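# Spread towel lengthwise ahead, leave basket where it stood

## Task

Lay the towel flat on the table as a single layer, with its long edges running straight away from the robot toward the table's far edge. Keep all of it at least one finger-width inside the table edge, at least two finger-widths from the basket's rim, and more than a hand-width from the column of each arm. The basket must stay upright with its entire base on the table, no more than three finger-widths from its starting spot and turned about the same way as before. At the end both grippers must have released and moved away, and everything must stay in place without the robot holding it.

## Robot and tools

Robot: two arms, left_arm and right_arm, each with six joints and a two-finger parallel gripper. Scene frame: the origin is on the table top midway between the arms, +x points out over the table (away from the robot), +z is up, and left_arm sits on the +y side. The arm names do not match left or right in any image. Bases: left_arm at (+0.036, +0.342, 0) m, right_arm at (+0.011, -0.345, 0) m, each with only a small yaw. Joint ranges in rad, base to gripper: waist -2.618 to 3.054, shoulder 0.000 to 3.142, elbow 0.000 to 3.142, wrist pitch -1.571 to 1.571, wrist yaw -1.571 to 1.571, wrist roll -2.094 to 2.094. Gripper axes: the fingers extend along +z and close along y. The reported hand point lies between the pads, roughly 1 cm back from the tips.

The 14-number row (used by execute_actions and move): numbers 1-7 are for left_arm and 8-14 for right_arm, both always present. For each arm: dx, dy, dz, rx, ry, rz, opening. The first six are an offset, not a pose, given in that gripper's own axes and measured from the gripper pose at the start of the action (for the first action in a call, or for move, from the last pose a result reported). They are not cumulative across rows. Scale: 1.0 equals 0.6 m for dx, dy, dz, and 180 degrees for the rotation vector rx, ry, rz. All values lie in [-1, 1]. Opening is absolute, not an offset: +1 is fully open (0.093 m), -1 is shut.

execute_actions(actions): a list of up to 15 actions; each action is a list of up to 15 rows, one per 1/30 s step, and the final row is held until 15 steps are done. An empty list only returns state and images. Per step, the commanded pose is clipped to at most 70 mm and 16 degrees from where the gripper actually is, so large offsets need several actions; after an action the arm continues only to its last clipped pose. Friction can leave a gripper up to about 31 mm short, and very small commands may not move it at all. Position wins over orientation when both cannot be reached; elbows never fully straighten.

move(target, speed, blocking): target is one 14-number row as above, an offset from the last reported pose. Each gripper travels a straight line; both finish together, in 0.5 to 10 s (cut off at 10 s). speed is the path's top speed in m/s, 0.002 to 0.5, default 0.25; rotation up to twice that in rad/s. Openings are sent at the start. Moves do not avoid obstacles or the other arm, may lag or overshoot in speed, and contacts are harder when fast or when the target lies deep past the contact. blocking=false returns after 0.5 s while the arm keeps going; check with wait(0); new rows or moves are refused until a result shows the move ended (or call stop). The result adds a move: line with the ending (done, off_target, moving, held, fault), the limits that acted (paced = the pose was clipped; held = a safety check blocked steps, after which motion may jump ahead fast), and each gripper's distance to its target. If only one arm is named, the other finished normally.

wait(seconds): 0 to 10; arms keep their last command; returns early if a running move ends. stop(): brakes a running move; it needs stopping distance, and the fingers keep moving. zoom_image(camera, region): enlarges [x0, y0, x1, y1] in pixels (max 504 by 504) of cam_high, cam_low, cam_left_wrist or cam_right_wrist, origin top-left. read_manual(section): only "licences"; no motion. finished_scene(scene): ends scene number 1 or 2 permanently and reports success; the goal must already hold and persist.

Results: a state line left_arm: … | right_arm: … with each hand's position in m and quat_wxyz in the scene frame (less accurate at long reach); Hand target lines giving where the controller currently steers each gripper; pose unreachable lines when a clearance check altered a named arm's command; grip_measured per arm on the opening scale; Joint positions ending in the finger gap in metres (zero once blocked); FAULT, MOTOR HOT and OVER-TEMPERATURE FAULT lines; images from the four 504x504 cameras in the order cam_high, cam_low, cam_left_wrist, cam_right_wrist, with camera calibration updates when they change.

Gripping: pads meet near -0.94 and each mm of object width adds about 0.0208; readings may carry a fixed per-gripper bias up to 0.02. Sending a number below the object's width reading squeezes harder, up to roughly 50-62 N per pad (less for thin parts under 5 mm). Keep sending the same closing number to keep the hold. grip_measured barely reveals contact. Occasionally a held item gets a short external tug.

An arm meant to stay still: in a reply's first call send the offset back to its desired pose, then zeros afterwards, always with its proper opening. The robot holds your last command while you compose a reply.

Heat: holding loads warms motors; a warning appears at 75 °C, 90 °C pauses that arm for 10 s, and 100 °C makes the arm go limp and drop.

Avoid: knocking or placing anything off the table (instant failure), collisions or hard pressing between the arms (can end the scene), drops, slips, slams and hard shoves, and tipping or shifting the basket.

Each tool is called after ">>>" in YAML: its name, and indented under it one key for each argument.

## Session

>>> execute_actions:
  actions: []

Scene clock: 0.00 s.
left_arm: end_effector_position=(+0.5198, +0.6333, +0.2234) grip_measured=+1.000 end_effector_quat_wxyz=(-0.421, +0.714, -0.261, +0.494) | right_arm: end_effector_position=(+0.2574, -0.3993, +0.3707) grip_measured=+1.000 end_effector_quat_wxyz=(+0.194, +0.850, +0.414, +0.263)
Joint positions: left_arm=[ 0.797  1.875  1.212  0.5    0.26  -2.043  0.093] | right_arm=[-0.273  1.276  1.922 -1.551 -0.035  2.007  0.093]
Joint velocities: left_arm=[ 0.002  0.002 -0.002  0.022 -0.007  0.022  0.   ] | right_arm=[-0.002 -0.027  0.007 -0.007  0.022 -0.022  0.   ]
Motor temperatures (°C, as the motors report them): left_arm=[26 33 31 31 29 27] | right_arm=[26 29 32 29 26 28]
Hand target (left_arm): +0.520, +0.633, +0.223; -0.421, +0.714, -0.261, +0.494
Hand target (right_arm): +0.257, -0.399, +0.371; +0.194, +0.850, +0.414, +0.263
camera_calibration (this result's frames):
cam_left_wrist: T_world_to_cam=[[-0.0376209, 0.523718, 0.851061, -0.499781], [-0.0369631, -0.85181, 0.522545, 0.477645], [0.998608, -0.0117992, 0.0514041, -0.439268], [0, 0, 0, 1]] pos_world=[0.437509, 0.663424, 0.198333]
cam_right_wrist: T_world_to_cam=[[-0.597938, 0.581949, -0.551186, 0.586335], [0.205405, 0.775943, 0.596423, 0.0730943], [0.774777, 0.243408, -0.583501, 0.197977], [0, 0, 0, 1]] pos_world=[0.18219, -0.446123, 0.395104]

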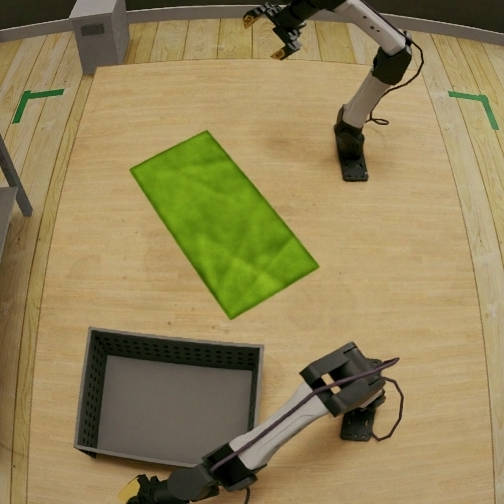

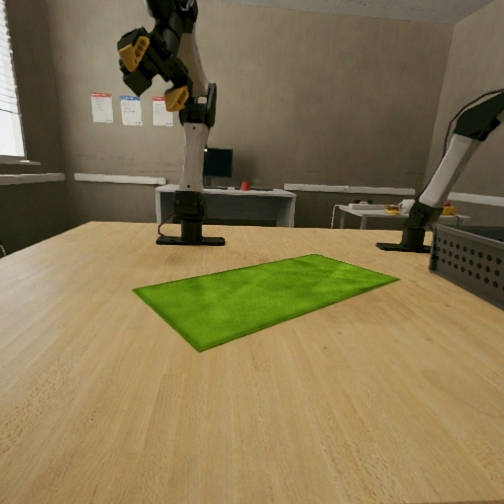

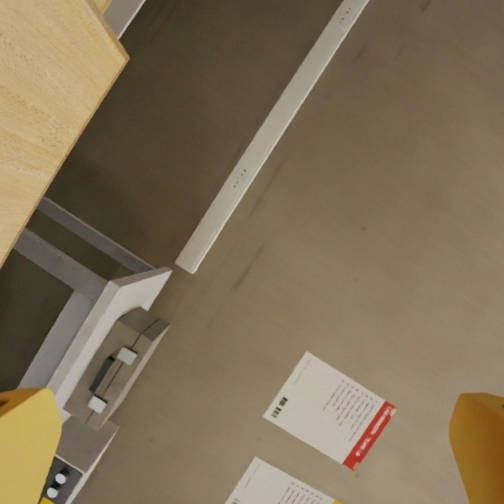

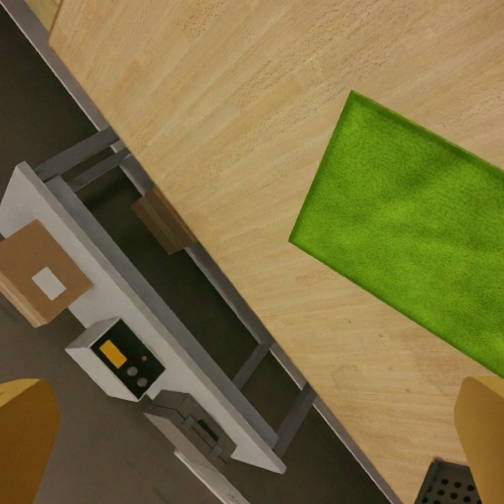

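>>> move:
  target: [0.563,0.464,-0.557,0.212,-0.566,-0.7,0.2,0.015,-0.123,0.557,0.181,0.235,-0.845,0.2]
  speed: 0.3

Scene clock: 26.87 s.
left_arm: end_effector_position=(+0.3568, +0.1144, +0.2052) grip_measured=+0.202 end_effector_quat_wxyz=(-0.360, +0.702, -0.031, +0.614) | right_arm: end_effector_position=(+0.4077, -0.3921, +0.0667) grip_measured=+0.202 end_effector_quat_wxyz=(-0.016, -0.261, +0.965, +0.008)
Joint positions: left_arm=[-0.882  1.956  0.867  1.569 -1.544 -2.088  0.055] | right_arm=[-0.152  2.119  1.761 -1.247 -0.002 -0.647  0.055]
Joint velocities: left_arm=[-0.007 -0.007 -0.007 -0.051 -0.022 -0.007 -0.   ] | right_arm=[-0.002 -0.002  0.007 -0.037 -0.007 -0.037 -0.001]
Motor temperatures (°C, as the motors report them): left_arm=[26 38 33 36 29 27] | right_arm=[26 30 34 32 26 28]
Hand target (left_arm): +0.356, +0.108, +0.207; -0.348, +0.704, -0.018, +0.618
Hand target (right_arm): +0.419, -0.391, +0.068; -0.002, -0.271, +0.963, -0.002
Off the commanded pose (left_arm): 0.010 m, 143 deg; orientation clipped at the last step of the last action.
Off the commanded pose (right_arm): 0.014 m, 3 deg.
joint sent to its limit (left arm) — the command would take joint 4 (wrist pitch) past its upper limit, joint 5 (wrist yaw) past its lower limit and joint 6 (wrist roll) past its lower limit, so those joints were sent only as far as their limits.
move: off_target (left_arm, right_arm); limits=paced
camera_calibration (this result's frames):
cam_left_wrist: T_world_to_cam=[[-0.391939, 0.751664, 0.530458, -0.0525603], [-0.145573, -0.619996, 0.770982, 0.000377542], [0.908401, 0.224958, 0.352422, -0.338326], [0, 0, 0, 1]] pos_world=[0.286791, 0.115851, 0.146824]
cam_right_wrist: T_world_to_cam=[[0.501977, -0.864434, -0.0278036, -0.546058], [-0.763364, -0.457939, 0.455596, 0.138515], [-0.406565, -0.207474, -0.889753, 0.227646], [0, 0, 0, 1]] pos_world=[0.472399, -0.361369, 0.124259]

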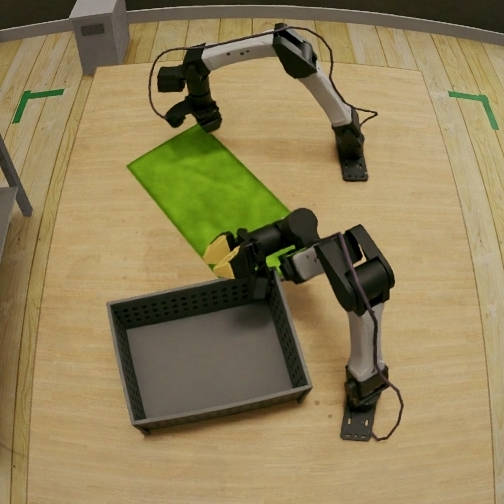

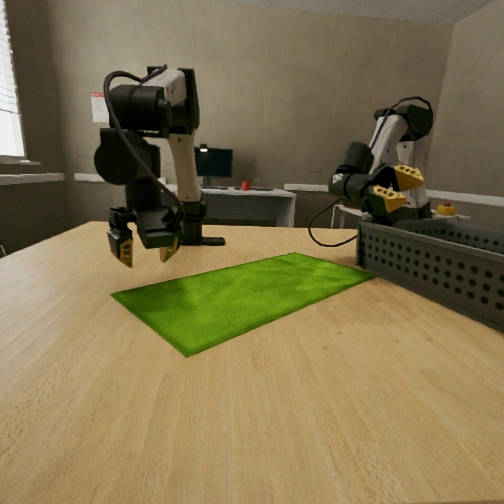

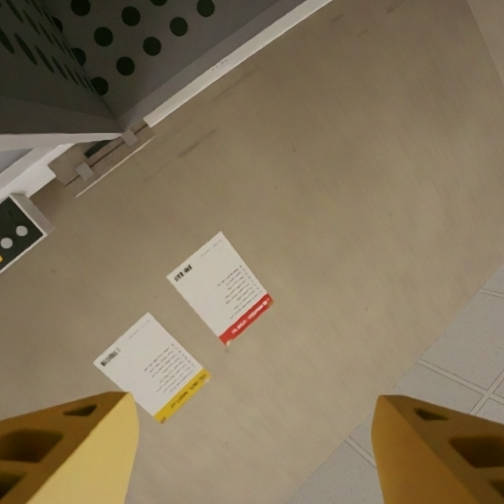

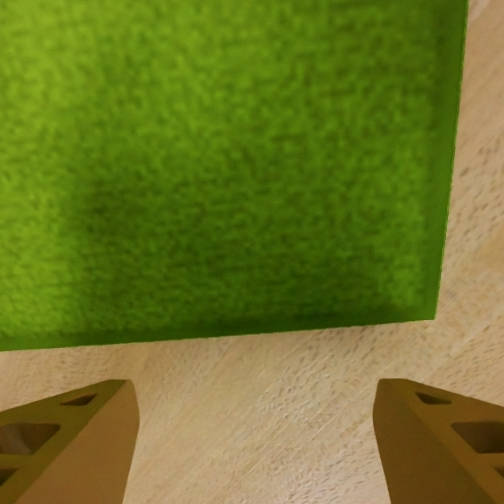

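>>> move:
  target: [0.21,-0.136,0.003,0,0,0,0.2,0,0,0,0,0,0,0.2]
  speed: 0.1

>>> move:
  target: [0,0,0,0,0,0.65,0.2,0,0,0,0,0,0,0.2]
  speed: 0.3

Scene clock: 36.27 s.
left_arm: end_effector_position=(+0.3584, +0.1115, +0.3435) grip_measured=+0.202 end_effector_quat_wxyz=(-0.366, +0.699, -0.033, +0.613) | right_arm: end_effector_position=(+0.4078, -0.3923, +0.0667) grip_measured=+0.202 end_effector_quat_wxyz=(-0.016, -0.262, +0.965, +0.007)
Joint positions: left_arm=[-0.882  1.751  1.162  1.394 -1.544 -1.751  0.055] | right_arm=[-0.152  2.119  1.761 -1.247 -0.001 -0.649  0.055]
Joint velocities: left_arm=[ 0.002 -0.017 -0.002 -0.007  0.007  0.037  0.   ] | right_arm=[ 0.017 -0.002  0.007 -0.022  0.022  0.022 -0.001]
Motor temperatures (°C, as the motors report them): left_arm=[26 38 34 35 29 27] | right_arm=[26 33 35 31 26 28]
Hand target (left_arm): +0.358, +0.114, +0.356; -0.363, +0.699, -0.028, +0.615
Hand target (right_arm): +0.408, -0.392, +0.067; -0.016, -0.261, +0.965, +0.008
Off the commanded pose (left_arm): 0.012 m, 1 deg.
Off the commanded pose (right_arm): 0.000 m, 0 deg.
move: off_target (left_arm)
camera_calibration (this result's frames):
cam_left_wrist: T_world_to_cam=[[-0.396256, 0.741729, 0.541128, -0.124174], [-0.142023, -0.631798, 0.762011, -0.104732], [0.907089, 0.225099, 0.355696, -0.388582], [0, 0, 0, 1]] pos_world=[0.288399, 0.113403, 0.285218]
cam_right_wrist: T_world_to_cam=[[0.504313, -0.863097, -0.0270373, -0.546696], [-0.762266, -0.459672, 0.45569, 0.137378], [-0.405733, -0.209201, -0.889728, 0.226627], [0, 0, 0, 1]] pos_world=[0.472375, -0.361293, 0.124253]

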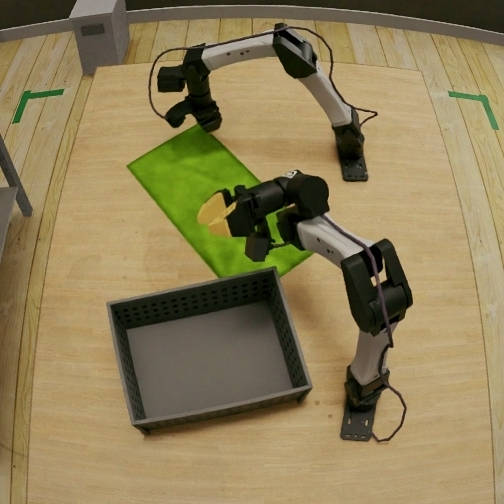

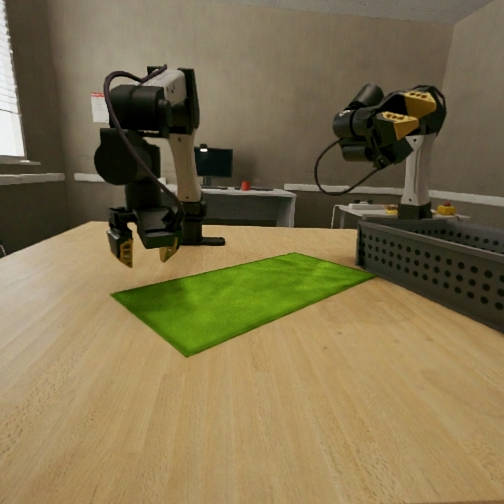

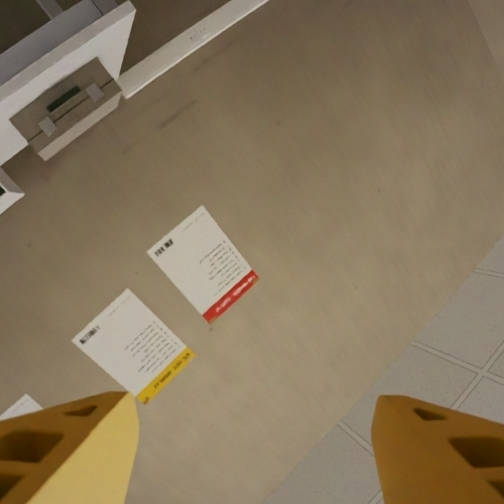

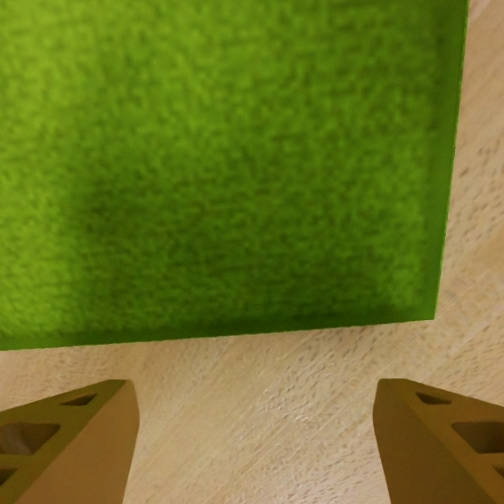

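Scene clock: 40.37 s.
left_arm: end_effector_position=(+0.3611, +0.1067, +0.3269) grip_measured=+0.202 end_effector_quat_wxyz=(+0.708, -0.328, +0.625, +0.001) | right_arm: end_effector_position=(+0.4078, -0.3923, +0.0667) grip_measured=+0.202 end_effector_quat_wxyz=(-0.016, -0.262, +0.965, +0.007)
Joint positions: left_arm=[-0.882  1.649  1.178  0.57  -1.544 -0.382  0.055] | right_arm=[-0.152  2.119  1.761 -1.247 -0.001 -0.649  0.055]
Joint velocities: left_arm=[ 0.002 -0.002  0.007  0.081  0.007  0.066  0.   ] | right_arm=[-0.002 -0.002 -0.002  0.037  0.022  0.007  0.   ]
Motor temperatures (°C, as the motors report them): left_arm=[26 39 34 35 29 27] | right_arm=[26 34 35 31 26 28]
Hand target (left_arm): +0.359, +0.111, +0.342; +0.708, -0.338, +0.619, -0.010
Hand target (right_arm): +0.408, -0.392, +0.067; -0.016, -0.262, +0.965, +0.007
Off the commanded pose (left_arm): 0.018 m, 2 deg.
Off the commanded pose (right_arm): 0.000 m, 0 deg.
move: off_target (left_arm)
camera_calibration (this result's frames):
cam_left_wrist: T_world_to_cam=[[0.417714, -0.773774, 0.476223, -0.221476], [-0.15593, -0.577416, -0.801422, 0.415579], [0.895098, 0.260508, -0.361849, -0.148913], [0, 0, 0, 1]] pos_world=[0.290607, 0.107382, 0.384642]
cam_right_wrist: T_world_to_cam=[[0.504313, -0.863097, -0.0270373, -0.546696], [-0.762266, -0.459672, 0.45569, 0.137378], [-0.405733, -0.209201, -0.889728, 0.226627], [0, 0, 0, 1]] pos_world=[0.472375, -0.361293, 0.124253]

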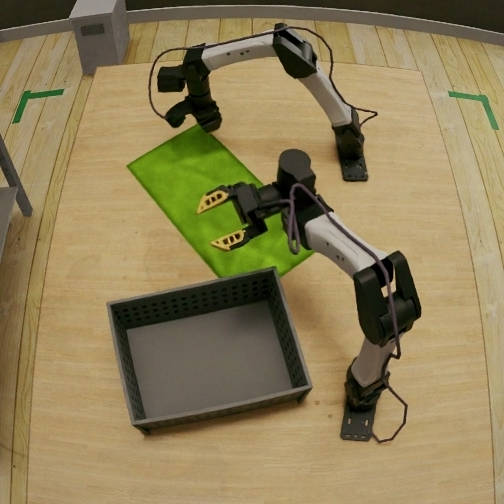

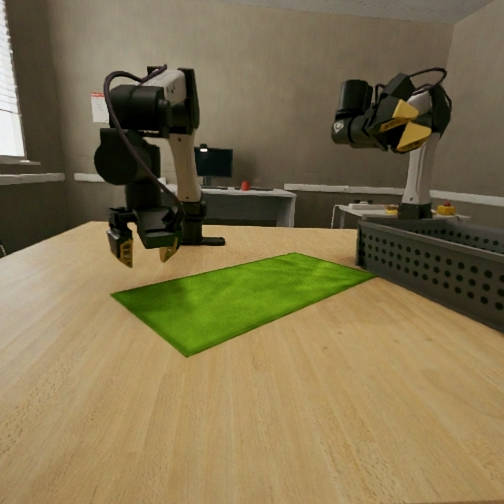

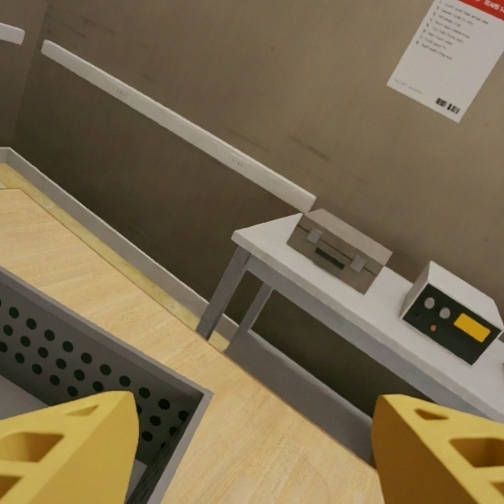

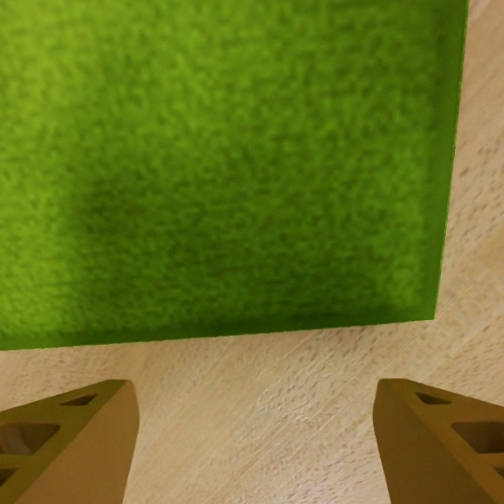

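>>> move:
  target: [0.213,0.086,0.08,-0.058,0.507,0.183,0.2,-0.085,-0.075,0.03,0,0,0,0.2]
  speed: 0.2

Scene clock: 63.03 s.
left_arm: end_effector_position=(+0.4074, +0.1187, +0.1849) grip_measured=+0.202 end_effector_quat_wxyz=(+0.060, -0.125, +0.990, -0.042) | right_arm: end_effector_position=(+0.4740, -0.4002, +0.0477) grip_measured=+0.202 end_effector_quat_wxyz=(-0.010, -0.262, +0.965, +0.005)
Joint positions: left_arm=[-0.368  2.139  2.259 -1.545 -0.009 -0.796  0.055] | right_arm=[-0.152  2.427  2.201 -1.366 -0.001 -0.649  0.055]
Joint velocities: left_arm=[-0.032 -0.002  0.002 -0.007  0.007  0.081 -0.002] | right_arm=[ 0.002 -0.007 -0.012 -0.051 -0.066 -0.066 -0.   ]
Motor temperatures (°C, as the motors report them): left_arm=[26 40 37 34 29 27] | right_arm=[26 40 36 30 26 28]
Hand target (left_arm): +0.409, +0.118, +0.188; +0.058, -0.121, +0.990, -0.047
Hand target (right_arm): +0.473, -0.404, +0.046; -0.016, -0.262, +0.965, +0.007
Off the commanded pose (left_arm): 0.006 m, 8 deg.
Off the commanded pose (right_arm): 0.005 m, 1 deg.
joint sent to its limit (left arm) — the command would take joint 4 (wrist pitch) past its lower limit, so that joint was sent only as far as its limit.
move: off_target (left_arm); limits=paced
camera_calibration (this result's frames):
cam_left_wrist: T_world_to_cam=[[0.25697, -0.962438, 0.0876366, -0.00419492], [-0.925992, -0.219253, 0.307355, 0.382162], [-0.276596, -0.160132, -0.947551, 0.390725], [0, 0, 0, 1]] pos_world=[0.46303, 0.14232, 0.25314]
cam_right_wrist: T_world_to_cam=[[0.504618, -0.863134, -0.0189803, -0.587986], [-0.768244, -0.458956, 0.446273, 0.196442], [-0.393905, -0.210616, -0.894695, 0.228989], [0, 0, 0, 1]] pos_world=[0.537824, -0.369124, 0.106049]

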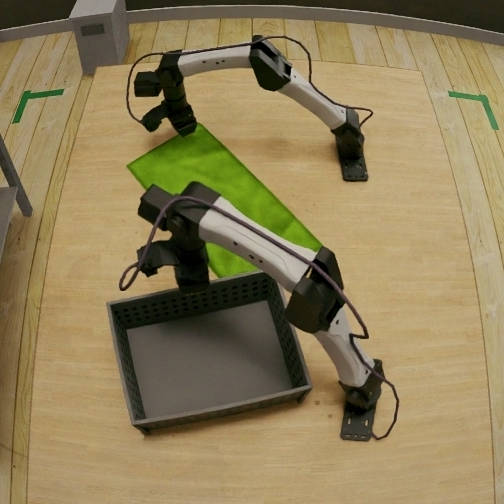

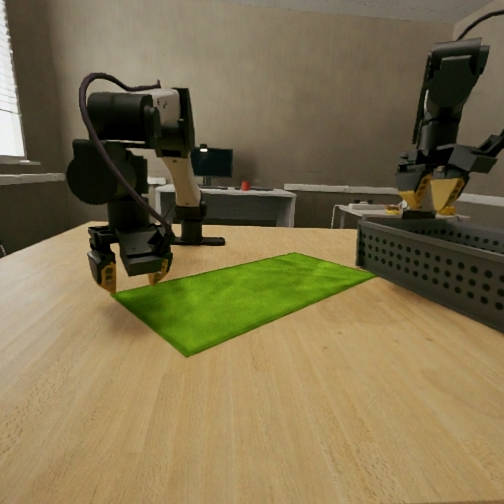

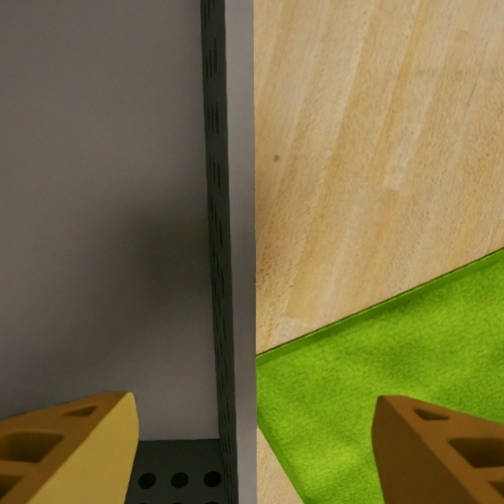

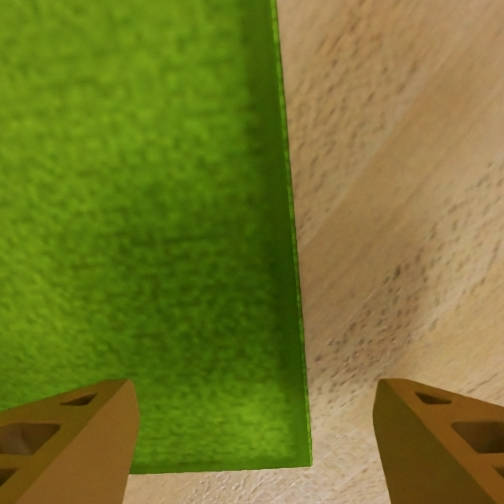

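>>> move:
  target: [0,0,0.16,0,0,0,0.2,0.04,-0.01,0.075,0,0,0,0.2]
  speed: 0.08

>>> move:
  target: [0,0,0,0,0,0,-1,0,0,0.01,0,0,0,-1]
  speed: 0.05

>>> move:
  target: [-0.105,0.178,0,0,0,0.106,-1,0,0,0,0,0,0,-1]
  speed: 0.06

Scene clock: 77.50 s.
left_arm: end_effector_position=(+0.4172, +0.1125, +0.0887) grip_measured=+0.202 end_effector_quat_wxyz=(+0.052, -0.124, +0.990, -0.037) | right_arm: end_effector_position=(+0.4595, -0.4041, +0.0171) grip_measured=+0.202 end_effector_quat_wxyz=(-0.003, -0.267, +0.964, +0.014)
Joint positions: left_arm=[-0.368  2.139  1.872 -1.176 -0.007 -0.794  0.055] | right_arm=[-0.173  2.36   1.961 -1.188 -0.024 -0.681  0.055]
Joint velocities: left_arm=[ 0.012 -0.007 -0.007  0.022  0.022 -0.051 -0.   ] | right_arm=[-0.012 -0.007 -0.002 -0.066 -0.037 -0.051 -0.001]
Motor temperatures (°C, as the motors report them): left_arm=[26 42 37 33 29 27] | right_arm=[26 44 37 30 26 28]
Hand target (left_arm): +0.420, +0.114, +0.090; +0.060, -0.125, +0.990, -0.041
Hand target (right_arm): +0.455, -0.418, +0.004; -0.010, -0.262, +0.965, +0.005
Off the commanded pose (left_arm): 0.003 m, 1 deg.
Off the commanded pose (right_arm): 0.020 m, 1 deg.
move: off_target (right_arm)
camera_calibration (this result's frames):
cam_left_wrist: T_world_to_cam=[[0.256639, -0.963567, 0.075339, -0.00294036], [-0.921083, -0.220217, 0.321108, 0.416202], [-0.292818, -0.151802, -0.944041, 0.30673], [0, 0, 0, 1]] pos_world=[0.473927, 0.135384, 0.156141]
cam_right_wrist: T_world_to_cam=[[0.51365, -0.857319, -0.0341634, -0.586174], [-0.76711, -0.476709, 0.429291, 0.189707], [-0.384325, -0.194298, -0.90252, 0.197408], [0, 0, 0, 1]] pos_world=[0.522483, -0.373747, 0.0766995]

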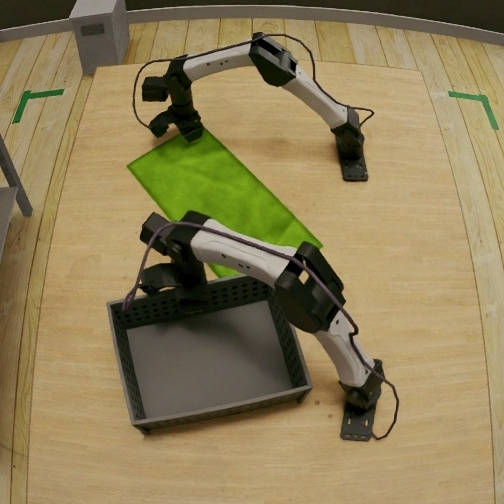

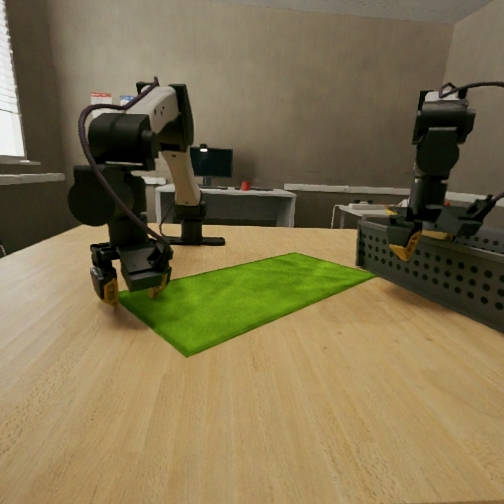

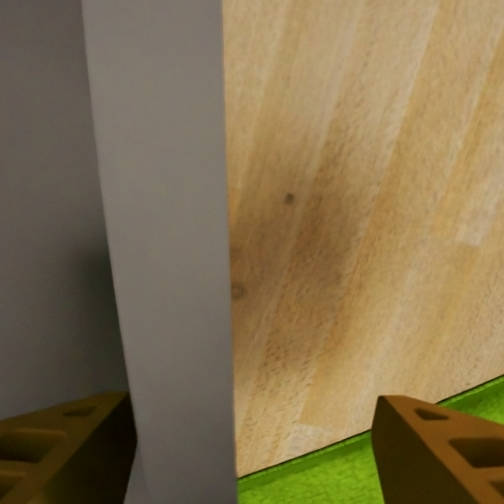

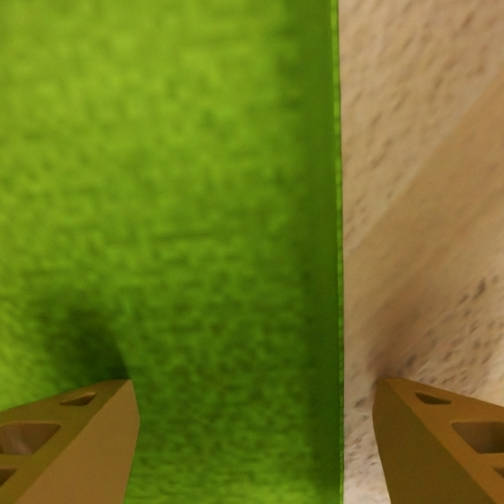

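Scene clock: 78.20 s.
left_arm: end_effector_position=(+0.4097, +0.1230, +0.0891) grip_measured=-0.909 end_effector_quat_wxyz=(+0.049, -0.122, +0.991, -0.003) | right_arm: end_effector_position=(+0.4562, -0.3999, +0.0176) grip_measured=-0.979 end_effector_quat_wxyz=(-0.006, -0.268, +0.963, +0.025)
Joint positions: left_arm=[-0.375  2.136  1.872 -1.226 -0.057 -0.797  0.002] | right_arm=[-0.171  2.359  1.961 -1.204 -0.041 -0.681  0.   ]
Joint velocities: left_arm=[ 0.012  0.007 -0.007 -0.051 -0.037 -0.037 -0.001] | right_arm=[-0.002  0.002 -0.007  0.022 -0.007 -0.022  0.   ]
Motor temperatures (°C, as the motors report them): left_arm=[26 42 37 33 29 27] | right_arm=[26 44 37 30 26 28]
Hand target (left_arm): +0.417, +0.113, +0.089; +0.052, -0.124, +0.990, -0.036
Hand target (right_arm): +0.459, -0.404, +0.011; -0.003, -0.267, +0.964, +0.015
Off the commanded pose (left_arm): 0.013 m, 4 deg.
Off the commanded pose (right_arm): 0.008 m, 1 deg.
move: off_target (left_arm)
camera_calibration (this result's frames):
cam_left_wrist: T_world_to_cam=[[0.257351, -0.966281, 0.00845083, 0.015096], [-0.916619, -0.241337, 0.318694, 0.412504], [-0.305909, -0.0897623, -0.94782, 0.304649], [0, 0, 0, 1]] pos_world=[0.467419, 0.141485, 0.157162]
cam_right_wrist: T_world_to_cam=[[0.514348, -0.85568, -0.0570775, -0.580105], [-0.760922, -0.48606, 0.429818, 0.182435], [-0.39553, -0.177645, -0.90111, 0.209192], [0, 0, 0, 1]] pos_world=[0.519937, -0.370548, 0.07698]

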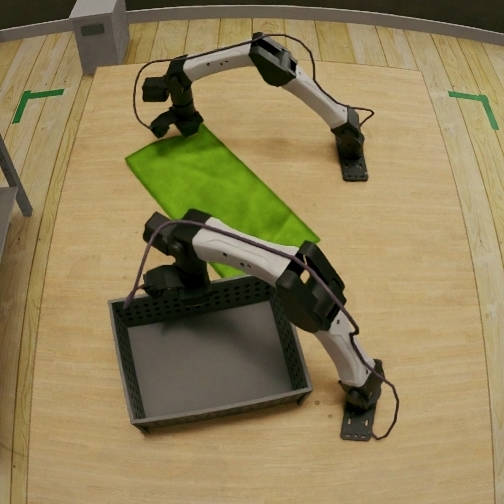

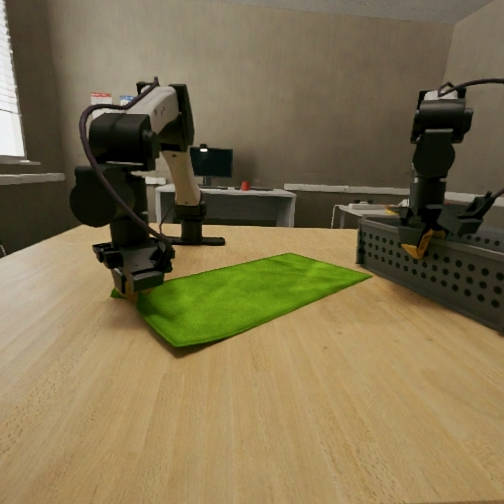

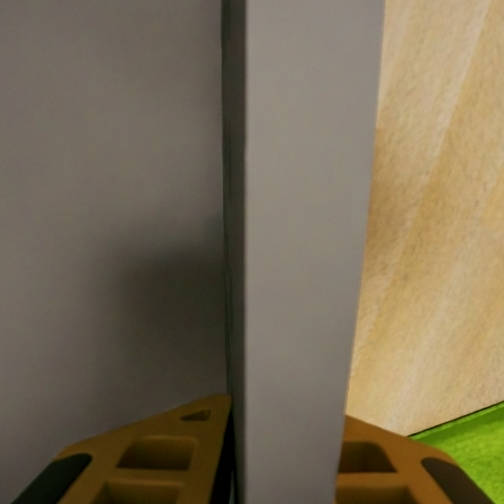

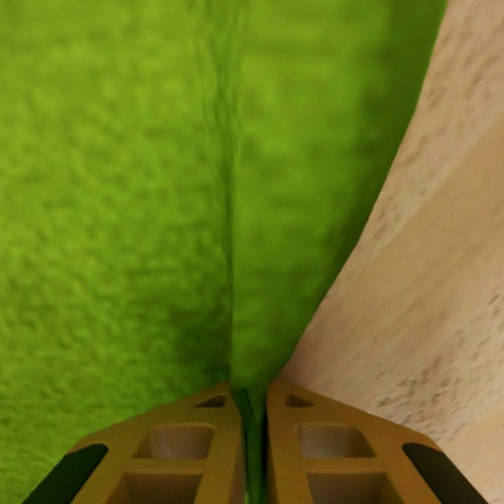

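Scene clock: 81.27 s.
left_arm: end_effector_position=(+0.4448, +0.2482, +0.0909) grip_measured=-0.909 end_effector_quat_wxyz=(+0.042, +0.026, +0.998, +0.033) | right_arm: end_effector_position=(+0.4562, -0.3997, +0.0176) grip_measured=-0.979 end_effector_quat_wxyz=(-0.006, -0.268, +0.963, +0.026)
Joint positions: left_arm=[-0.082  2.09   1.809 -1.223 -0.084 -0.205  0.002] | right_arm=[-0.171  2.359  1.961 -1.204 -0.043 -0.681  0.   ]
Joint velocities: left_arm=[-0.007  0.007 -0.012 -0.066 -0.022  0.037  0.   ] | right_arm=[ 0.007  0.022  0.007 -0.066  0.007 -0.037  0.   ]
Motor temperatures (°C, as the motors report them): left_arm=[26 43 37 33 29 27] | right_arm=[26 45 37 30 26 28]
Hand target (left_arm): +0.446, +0.243, +0.096; +0.052, +0.044, +0.998, +0.009
Hand target (right_arm): +0.456, -0.400, +0.018; -0.006, -0.268, +0.963, +0.025
Off the commanded pose (left_arm): 0.007 m, 4 deg.
Off the commanded pose (right_arm): 0.000 m, 0 deg.
move: off_target (left_arm)
camera_calibration (this result's frames):
cam_left_wrist: T_world_to_cam=[[-0.0345559, -0.996272, -0.079047, 0.272253], [-0.94376, 0.00650638, 0.330567, 0.42379], [-0.32882, 0.0860244, -0.940466, 0.294148], [0, 0, 0, 1]] pos_world=[0.506086, 0.243176, 0.158066]
cam_right_wrist: T_world_to_cam=[[0.514326, -0.855633, -0.0579659, -0.579911], [-0.761007, -0.486519, 0.429147, 0.182412], [-0.395394, -0.176609, -0.901373, 0.2096], [0, 0, 0, 1]] pos_world=[0.519955, -0.370426, 0.0770313]

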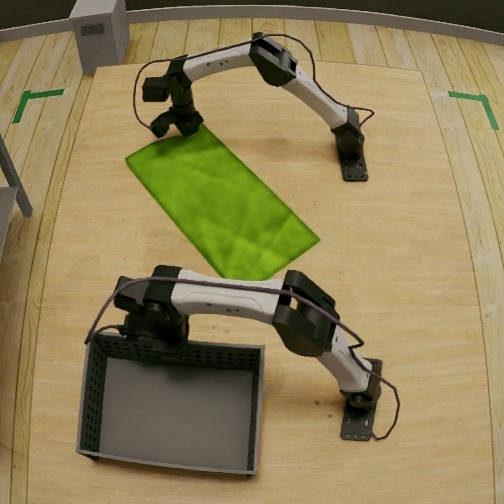

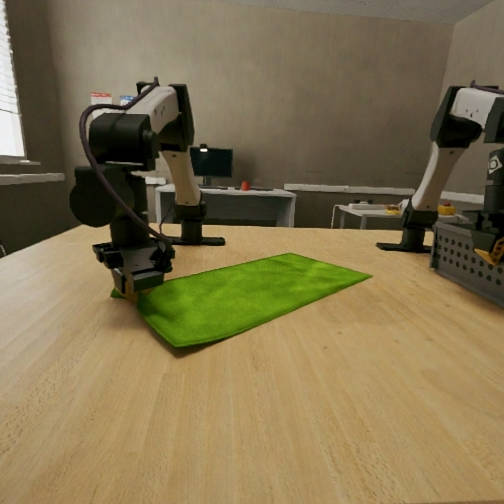

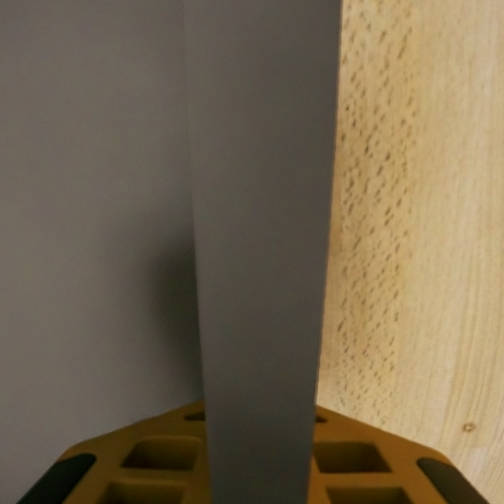

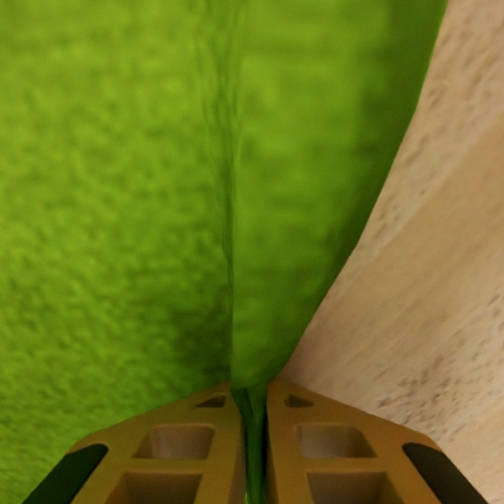

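>>> move:
  target: [0,0,0,0,0,0,0.2,0,0,0,0,0,0,-1]

>>> move:
  target: [0,0,-0.14,0,0,0,0.2,0,0,0,0,0,0,-1]
  speed: 0.15

>>> move:
  target: [0.14,-0.37,0.05,0,0.03,0.272,0.2,0,0,0,0,0,0,-1]
  speed: 0.2

Scene clock: 91.90 s.
left_arm: end_effector_position=(+0.4448, +0.2484, +0.0909) grip_measured=+0.197 end_effector_quat_wxyz=(+0.042, +0.026, +0.998, +0.034) | right_arm: end_effector_position=(+0.4562, -0.3997, +0.0176) grip_measured=-0.979 end_effector_quat_wxyz=(-0.006, -0.268, +0.963, +0.026)
Joint positions: left_arm=[-0.082  2.09   1.809 -1.223 -0.085 -0.205  0.055] | right_arm=[-0.171  2.359  1.961 -1.204 -0.043 -0.681  0.   ]
Joint velocities: left_arm=[ 0.007 -0.007 -0.007 -0.022 -0.037  0.022 -0.001] | right_arm=[-0.012  0.002 -0.002  0.022  0.066 -0.007  0.   ]
Motor temperatures (°C, as the motors report them): left_arm=[26 45 36 33 29 27] | right_arm=[26 47 37 30 26 28]
Hand target (left_arm): +0.445, +0.248, +0.091; +0.042, +0.026, +0.998, +0.033
Hand target (right_arm): +0.456, -0.400, +0.018; -0.006, -0.268, +0.963, +0.026
Off the commanded pose (left_arm): 0.000 m, 0 deg.
Off the commanded pose (right_arm): 0.000 m, 0 deg.
move: done
camera_calibration (this result's frames):
cam_left_wrist: T_world_to_cam=[[-0.0345228, -0.996241, -0.0794484, 0.272486], [-0.943784, 0.00634825, 0.330501, 0.423893], [-0.328754, 0.0863919, -0.940456, 0.29403], [0, 0, 0, 1]] pos_world=[0.506134, 0.243369, 0.158074]
cam_right_wrist: T_world_to_cam=[[0.514326, -0.855633, -0.0579659, -0.579911], [-0.761007, -0.486519, 0.429147, 0.182412], [-0.395394, -0.176609, -0.901373, 0.2096], [0, 0, 0, 1]] pos_world=[0.519955, -0.370426, 0.0770313]

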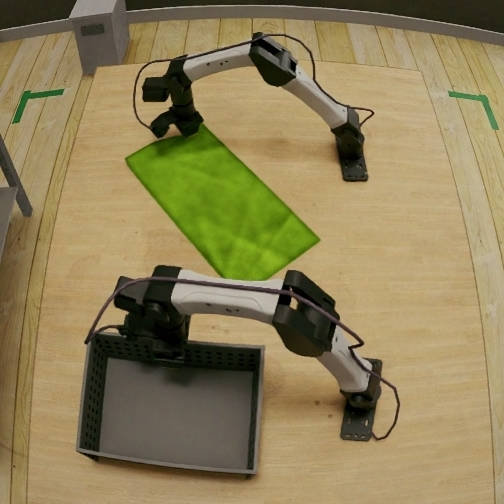

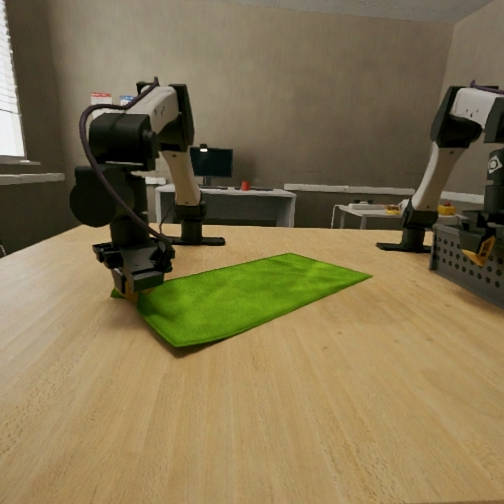

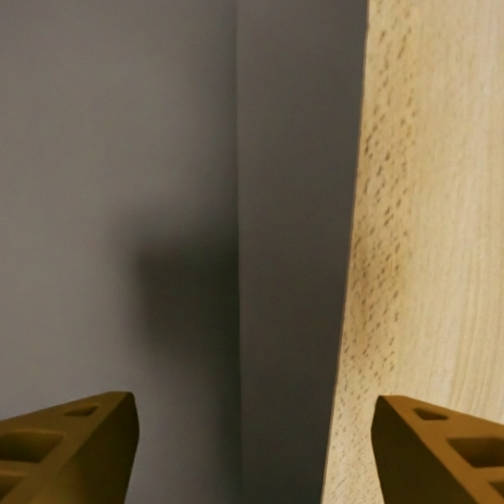

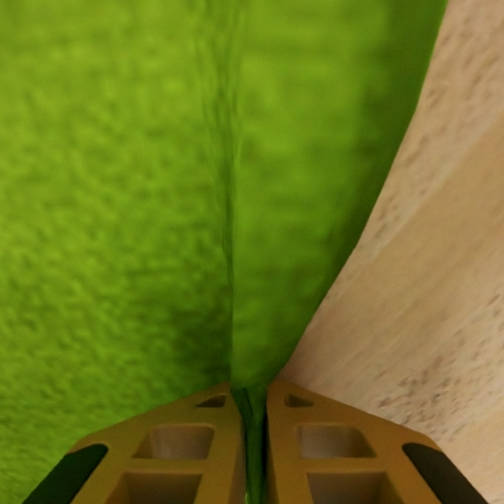

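Scene clock: 93.07 s.
left_arm: end_effector_position=(+0.4387, +0.2438, +0.1729) grip_measured=+0.197 end_effector_quat_wxyz=(+0.049, +0.029, +0.998, +0.031) | right_arm: end_effector_position=(+0.4562, -0.3997, +0.0176) grip_measured=-0.979 end_effector_quat_wxyz=(-0.006, -0.268, +0.963, +0.026)
Joint positions: left_arm=[-0.096  2.1    2.152 -1.543 -0.085 -0.214  0.055] | right_arm=[-0.171  2.359  1.961 -1.204 -0.043 -0.681  0.   ]
Joint velocities: left_arm=[ 0.012  0.002 -0.017 -0.007 -0.081 -0.051  0.001] | right_arm=[-0.002 -0.017 -0.012  0.051 -0.022 -0.022  0.   ]
Motor temperatures (°C, as the motors report them): left_arm=[26 45 37 33 29 27] | right_arm=[26 47 37 30 26 28]
Hand target (left_arm): +0.438, +0.241, +0.174; +0.047, +0.027, +0.998, +0.032
Hand target (right_arm): +0.456, -0.400, +0.018; -0.006, -0.268, +0.963, +0.026
Off the commanded pose (left_arm): 0.002 m, 1 deg.
Off the commanded pose (right_arm): 0.000 m, 0 deg.
joint sent to its limit (left arm) — the command would take joint 4 (wrist pitch) past its lower limit, so that joint was sent only as far as its limit.
move: done
camera_calibration (this result's frames):
cam_left_wrist: T_world_to_cam=[[-0.0384507, -0.996407, -0.0754604, 0.275311], [-0.948221, 0.0125565, 0.317364, 0.393688], [-0.315276, 0.083756, -0.945297, 0.365116], [0, 0, 0, 1]] pos_world=[0.499001, 0.238798, 0.240976]
cam_right_wrist: T_world_to_cam=[[0.514326, -0.855633, -0.0579659, -0.579911], [-0.761007, -0.486519, 0.429147, 0.182412], [-0.395394, -0.176609, -0.901373, 0.2096], [0, 0, 0, 1]] pos_world=[0.519955, -0.370426, 0.0770313]

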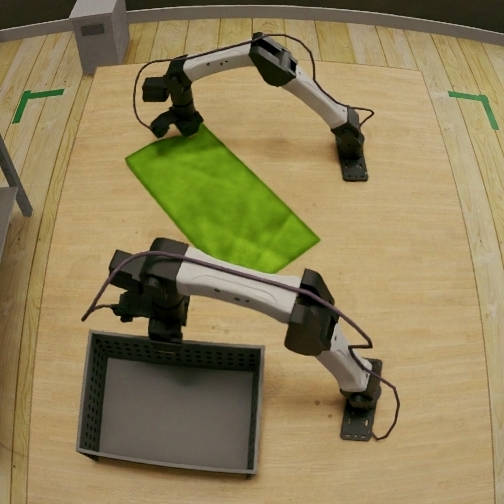

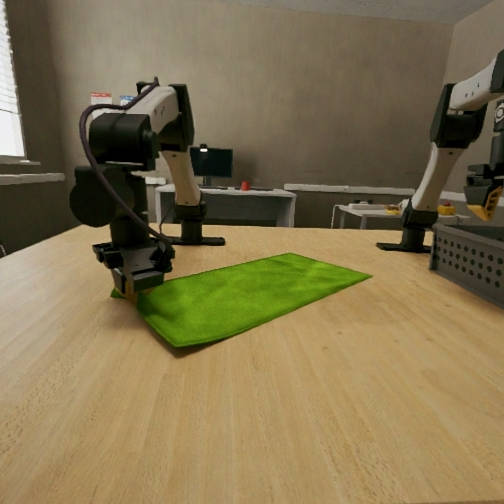

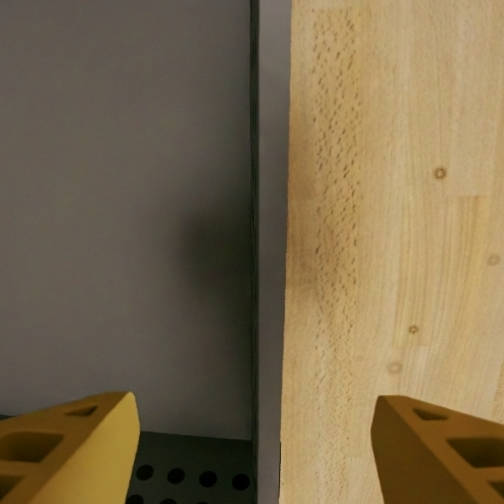

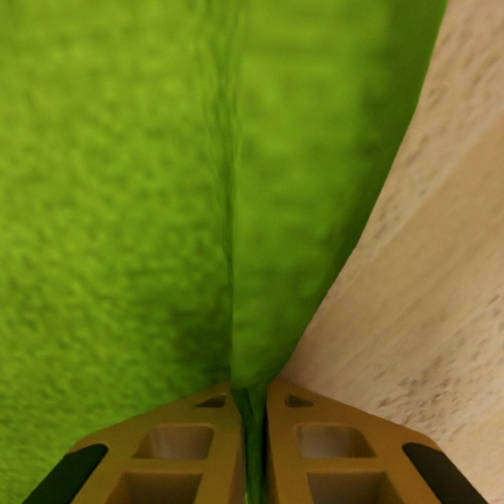

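Scene clock: 95.60 s.
left_arm: end_effector_position=(+0.3430, +0.0322, +0.1139) grip_measured=+0.197 end_effector_quat_wxyz=(-0.001, +0.433, +0.900, +0.042) | right_arm: end_effector_position=(+0.4562, -0.3997, +0.0176) grip_measured=-0.979 end_effector_quat_wxyz=(-0.006, -0.268, +0.963, +0.026)
Joint positions: left_arm=[-0.643  2.301  2.242 -1.545 -0.078  0.074  0.055] | right_arm=[-0.171  2.359  1.961 -1.204 -0.043 -0.681  0.   ]
Joint velocities: left_arm=[-0.002 -0.002  0.012 -0.037  0.007  0.066 -0.001] | right_arm=[ 0.002  0.002 -0.012  0.051 -0.037 -0.037  0.   ]
Motor temperatures (°C, as the motors report them): left_arm=[26 45 37 33 29 27] | right_arm=[26 48 37 29 26 28]
Hand target (left_arm): +0.343, +0.030, +0.117; -0.000, +0.438, +0.898, +0.037
Hand target (right_arm): +0.456, -0.400, +0.018; -0.006, -0.268, +0.963, +0.026
Off the commanded pose (left_arm): 0.008 m, 2 deg.
Off the commanded pose (right_arm): 0.000 m, 0 deg.
joint sent to its limit (left arm) — the command would take joint 4 (wrist pitch) past its lower limit, so that joint was sent only as far as its limit.
move: done
camera_calibration (this result's frames):
cam_left_wrist: T_world_to_cam=[[-0.770356, -0.631654, -0.0869805, 0.296944], [-0.598236, 0.668824, 0.441348, 0.169047], [-0.220605, 0.39203, -0.89311, 0.248579], [0, 0, 0, 1]] pos_world=[0.38472, -0.0229473, 0.173228]
cam_right_wrist: T_world_to_cam=[[0.514326, -0.855633, -0.0579659, -0.579911], [-0.761007, -0.486519, 0.429147, 0.182412], [-0.395394, -0.176609, -0.901373, 0.2096], [0, 0, 0, 1]] pos_world=[0.519955, -0.370426, 0.0770313]

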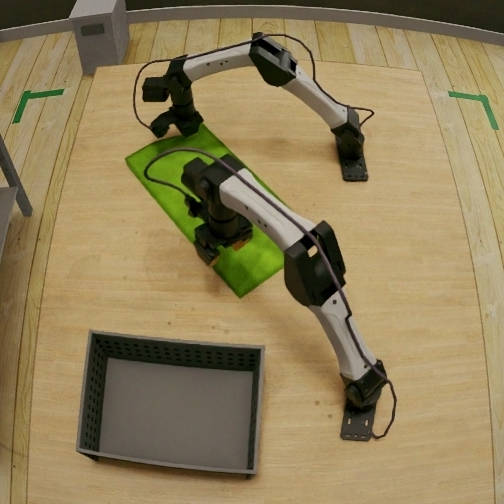

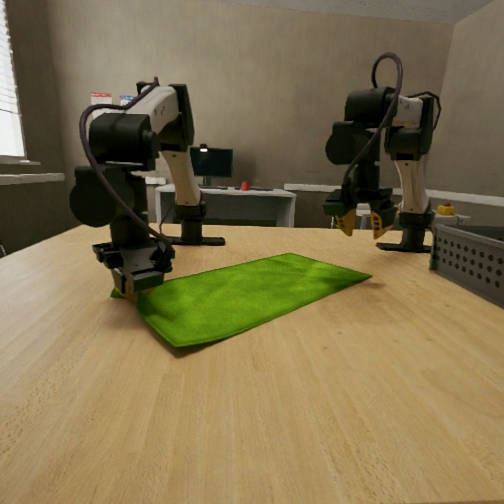

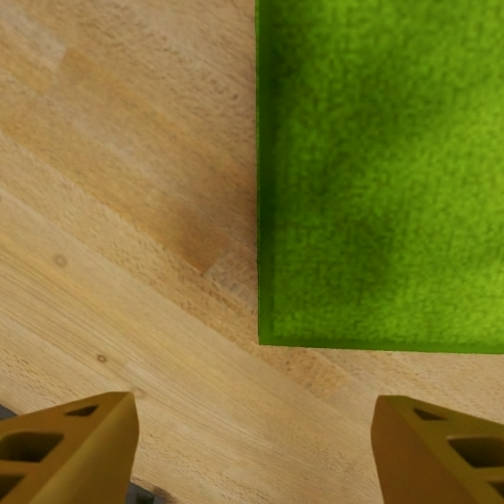

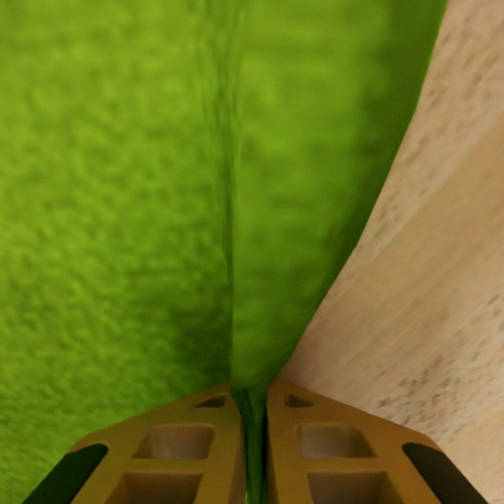

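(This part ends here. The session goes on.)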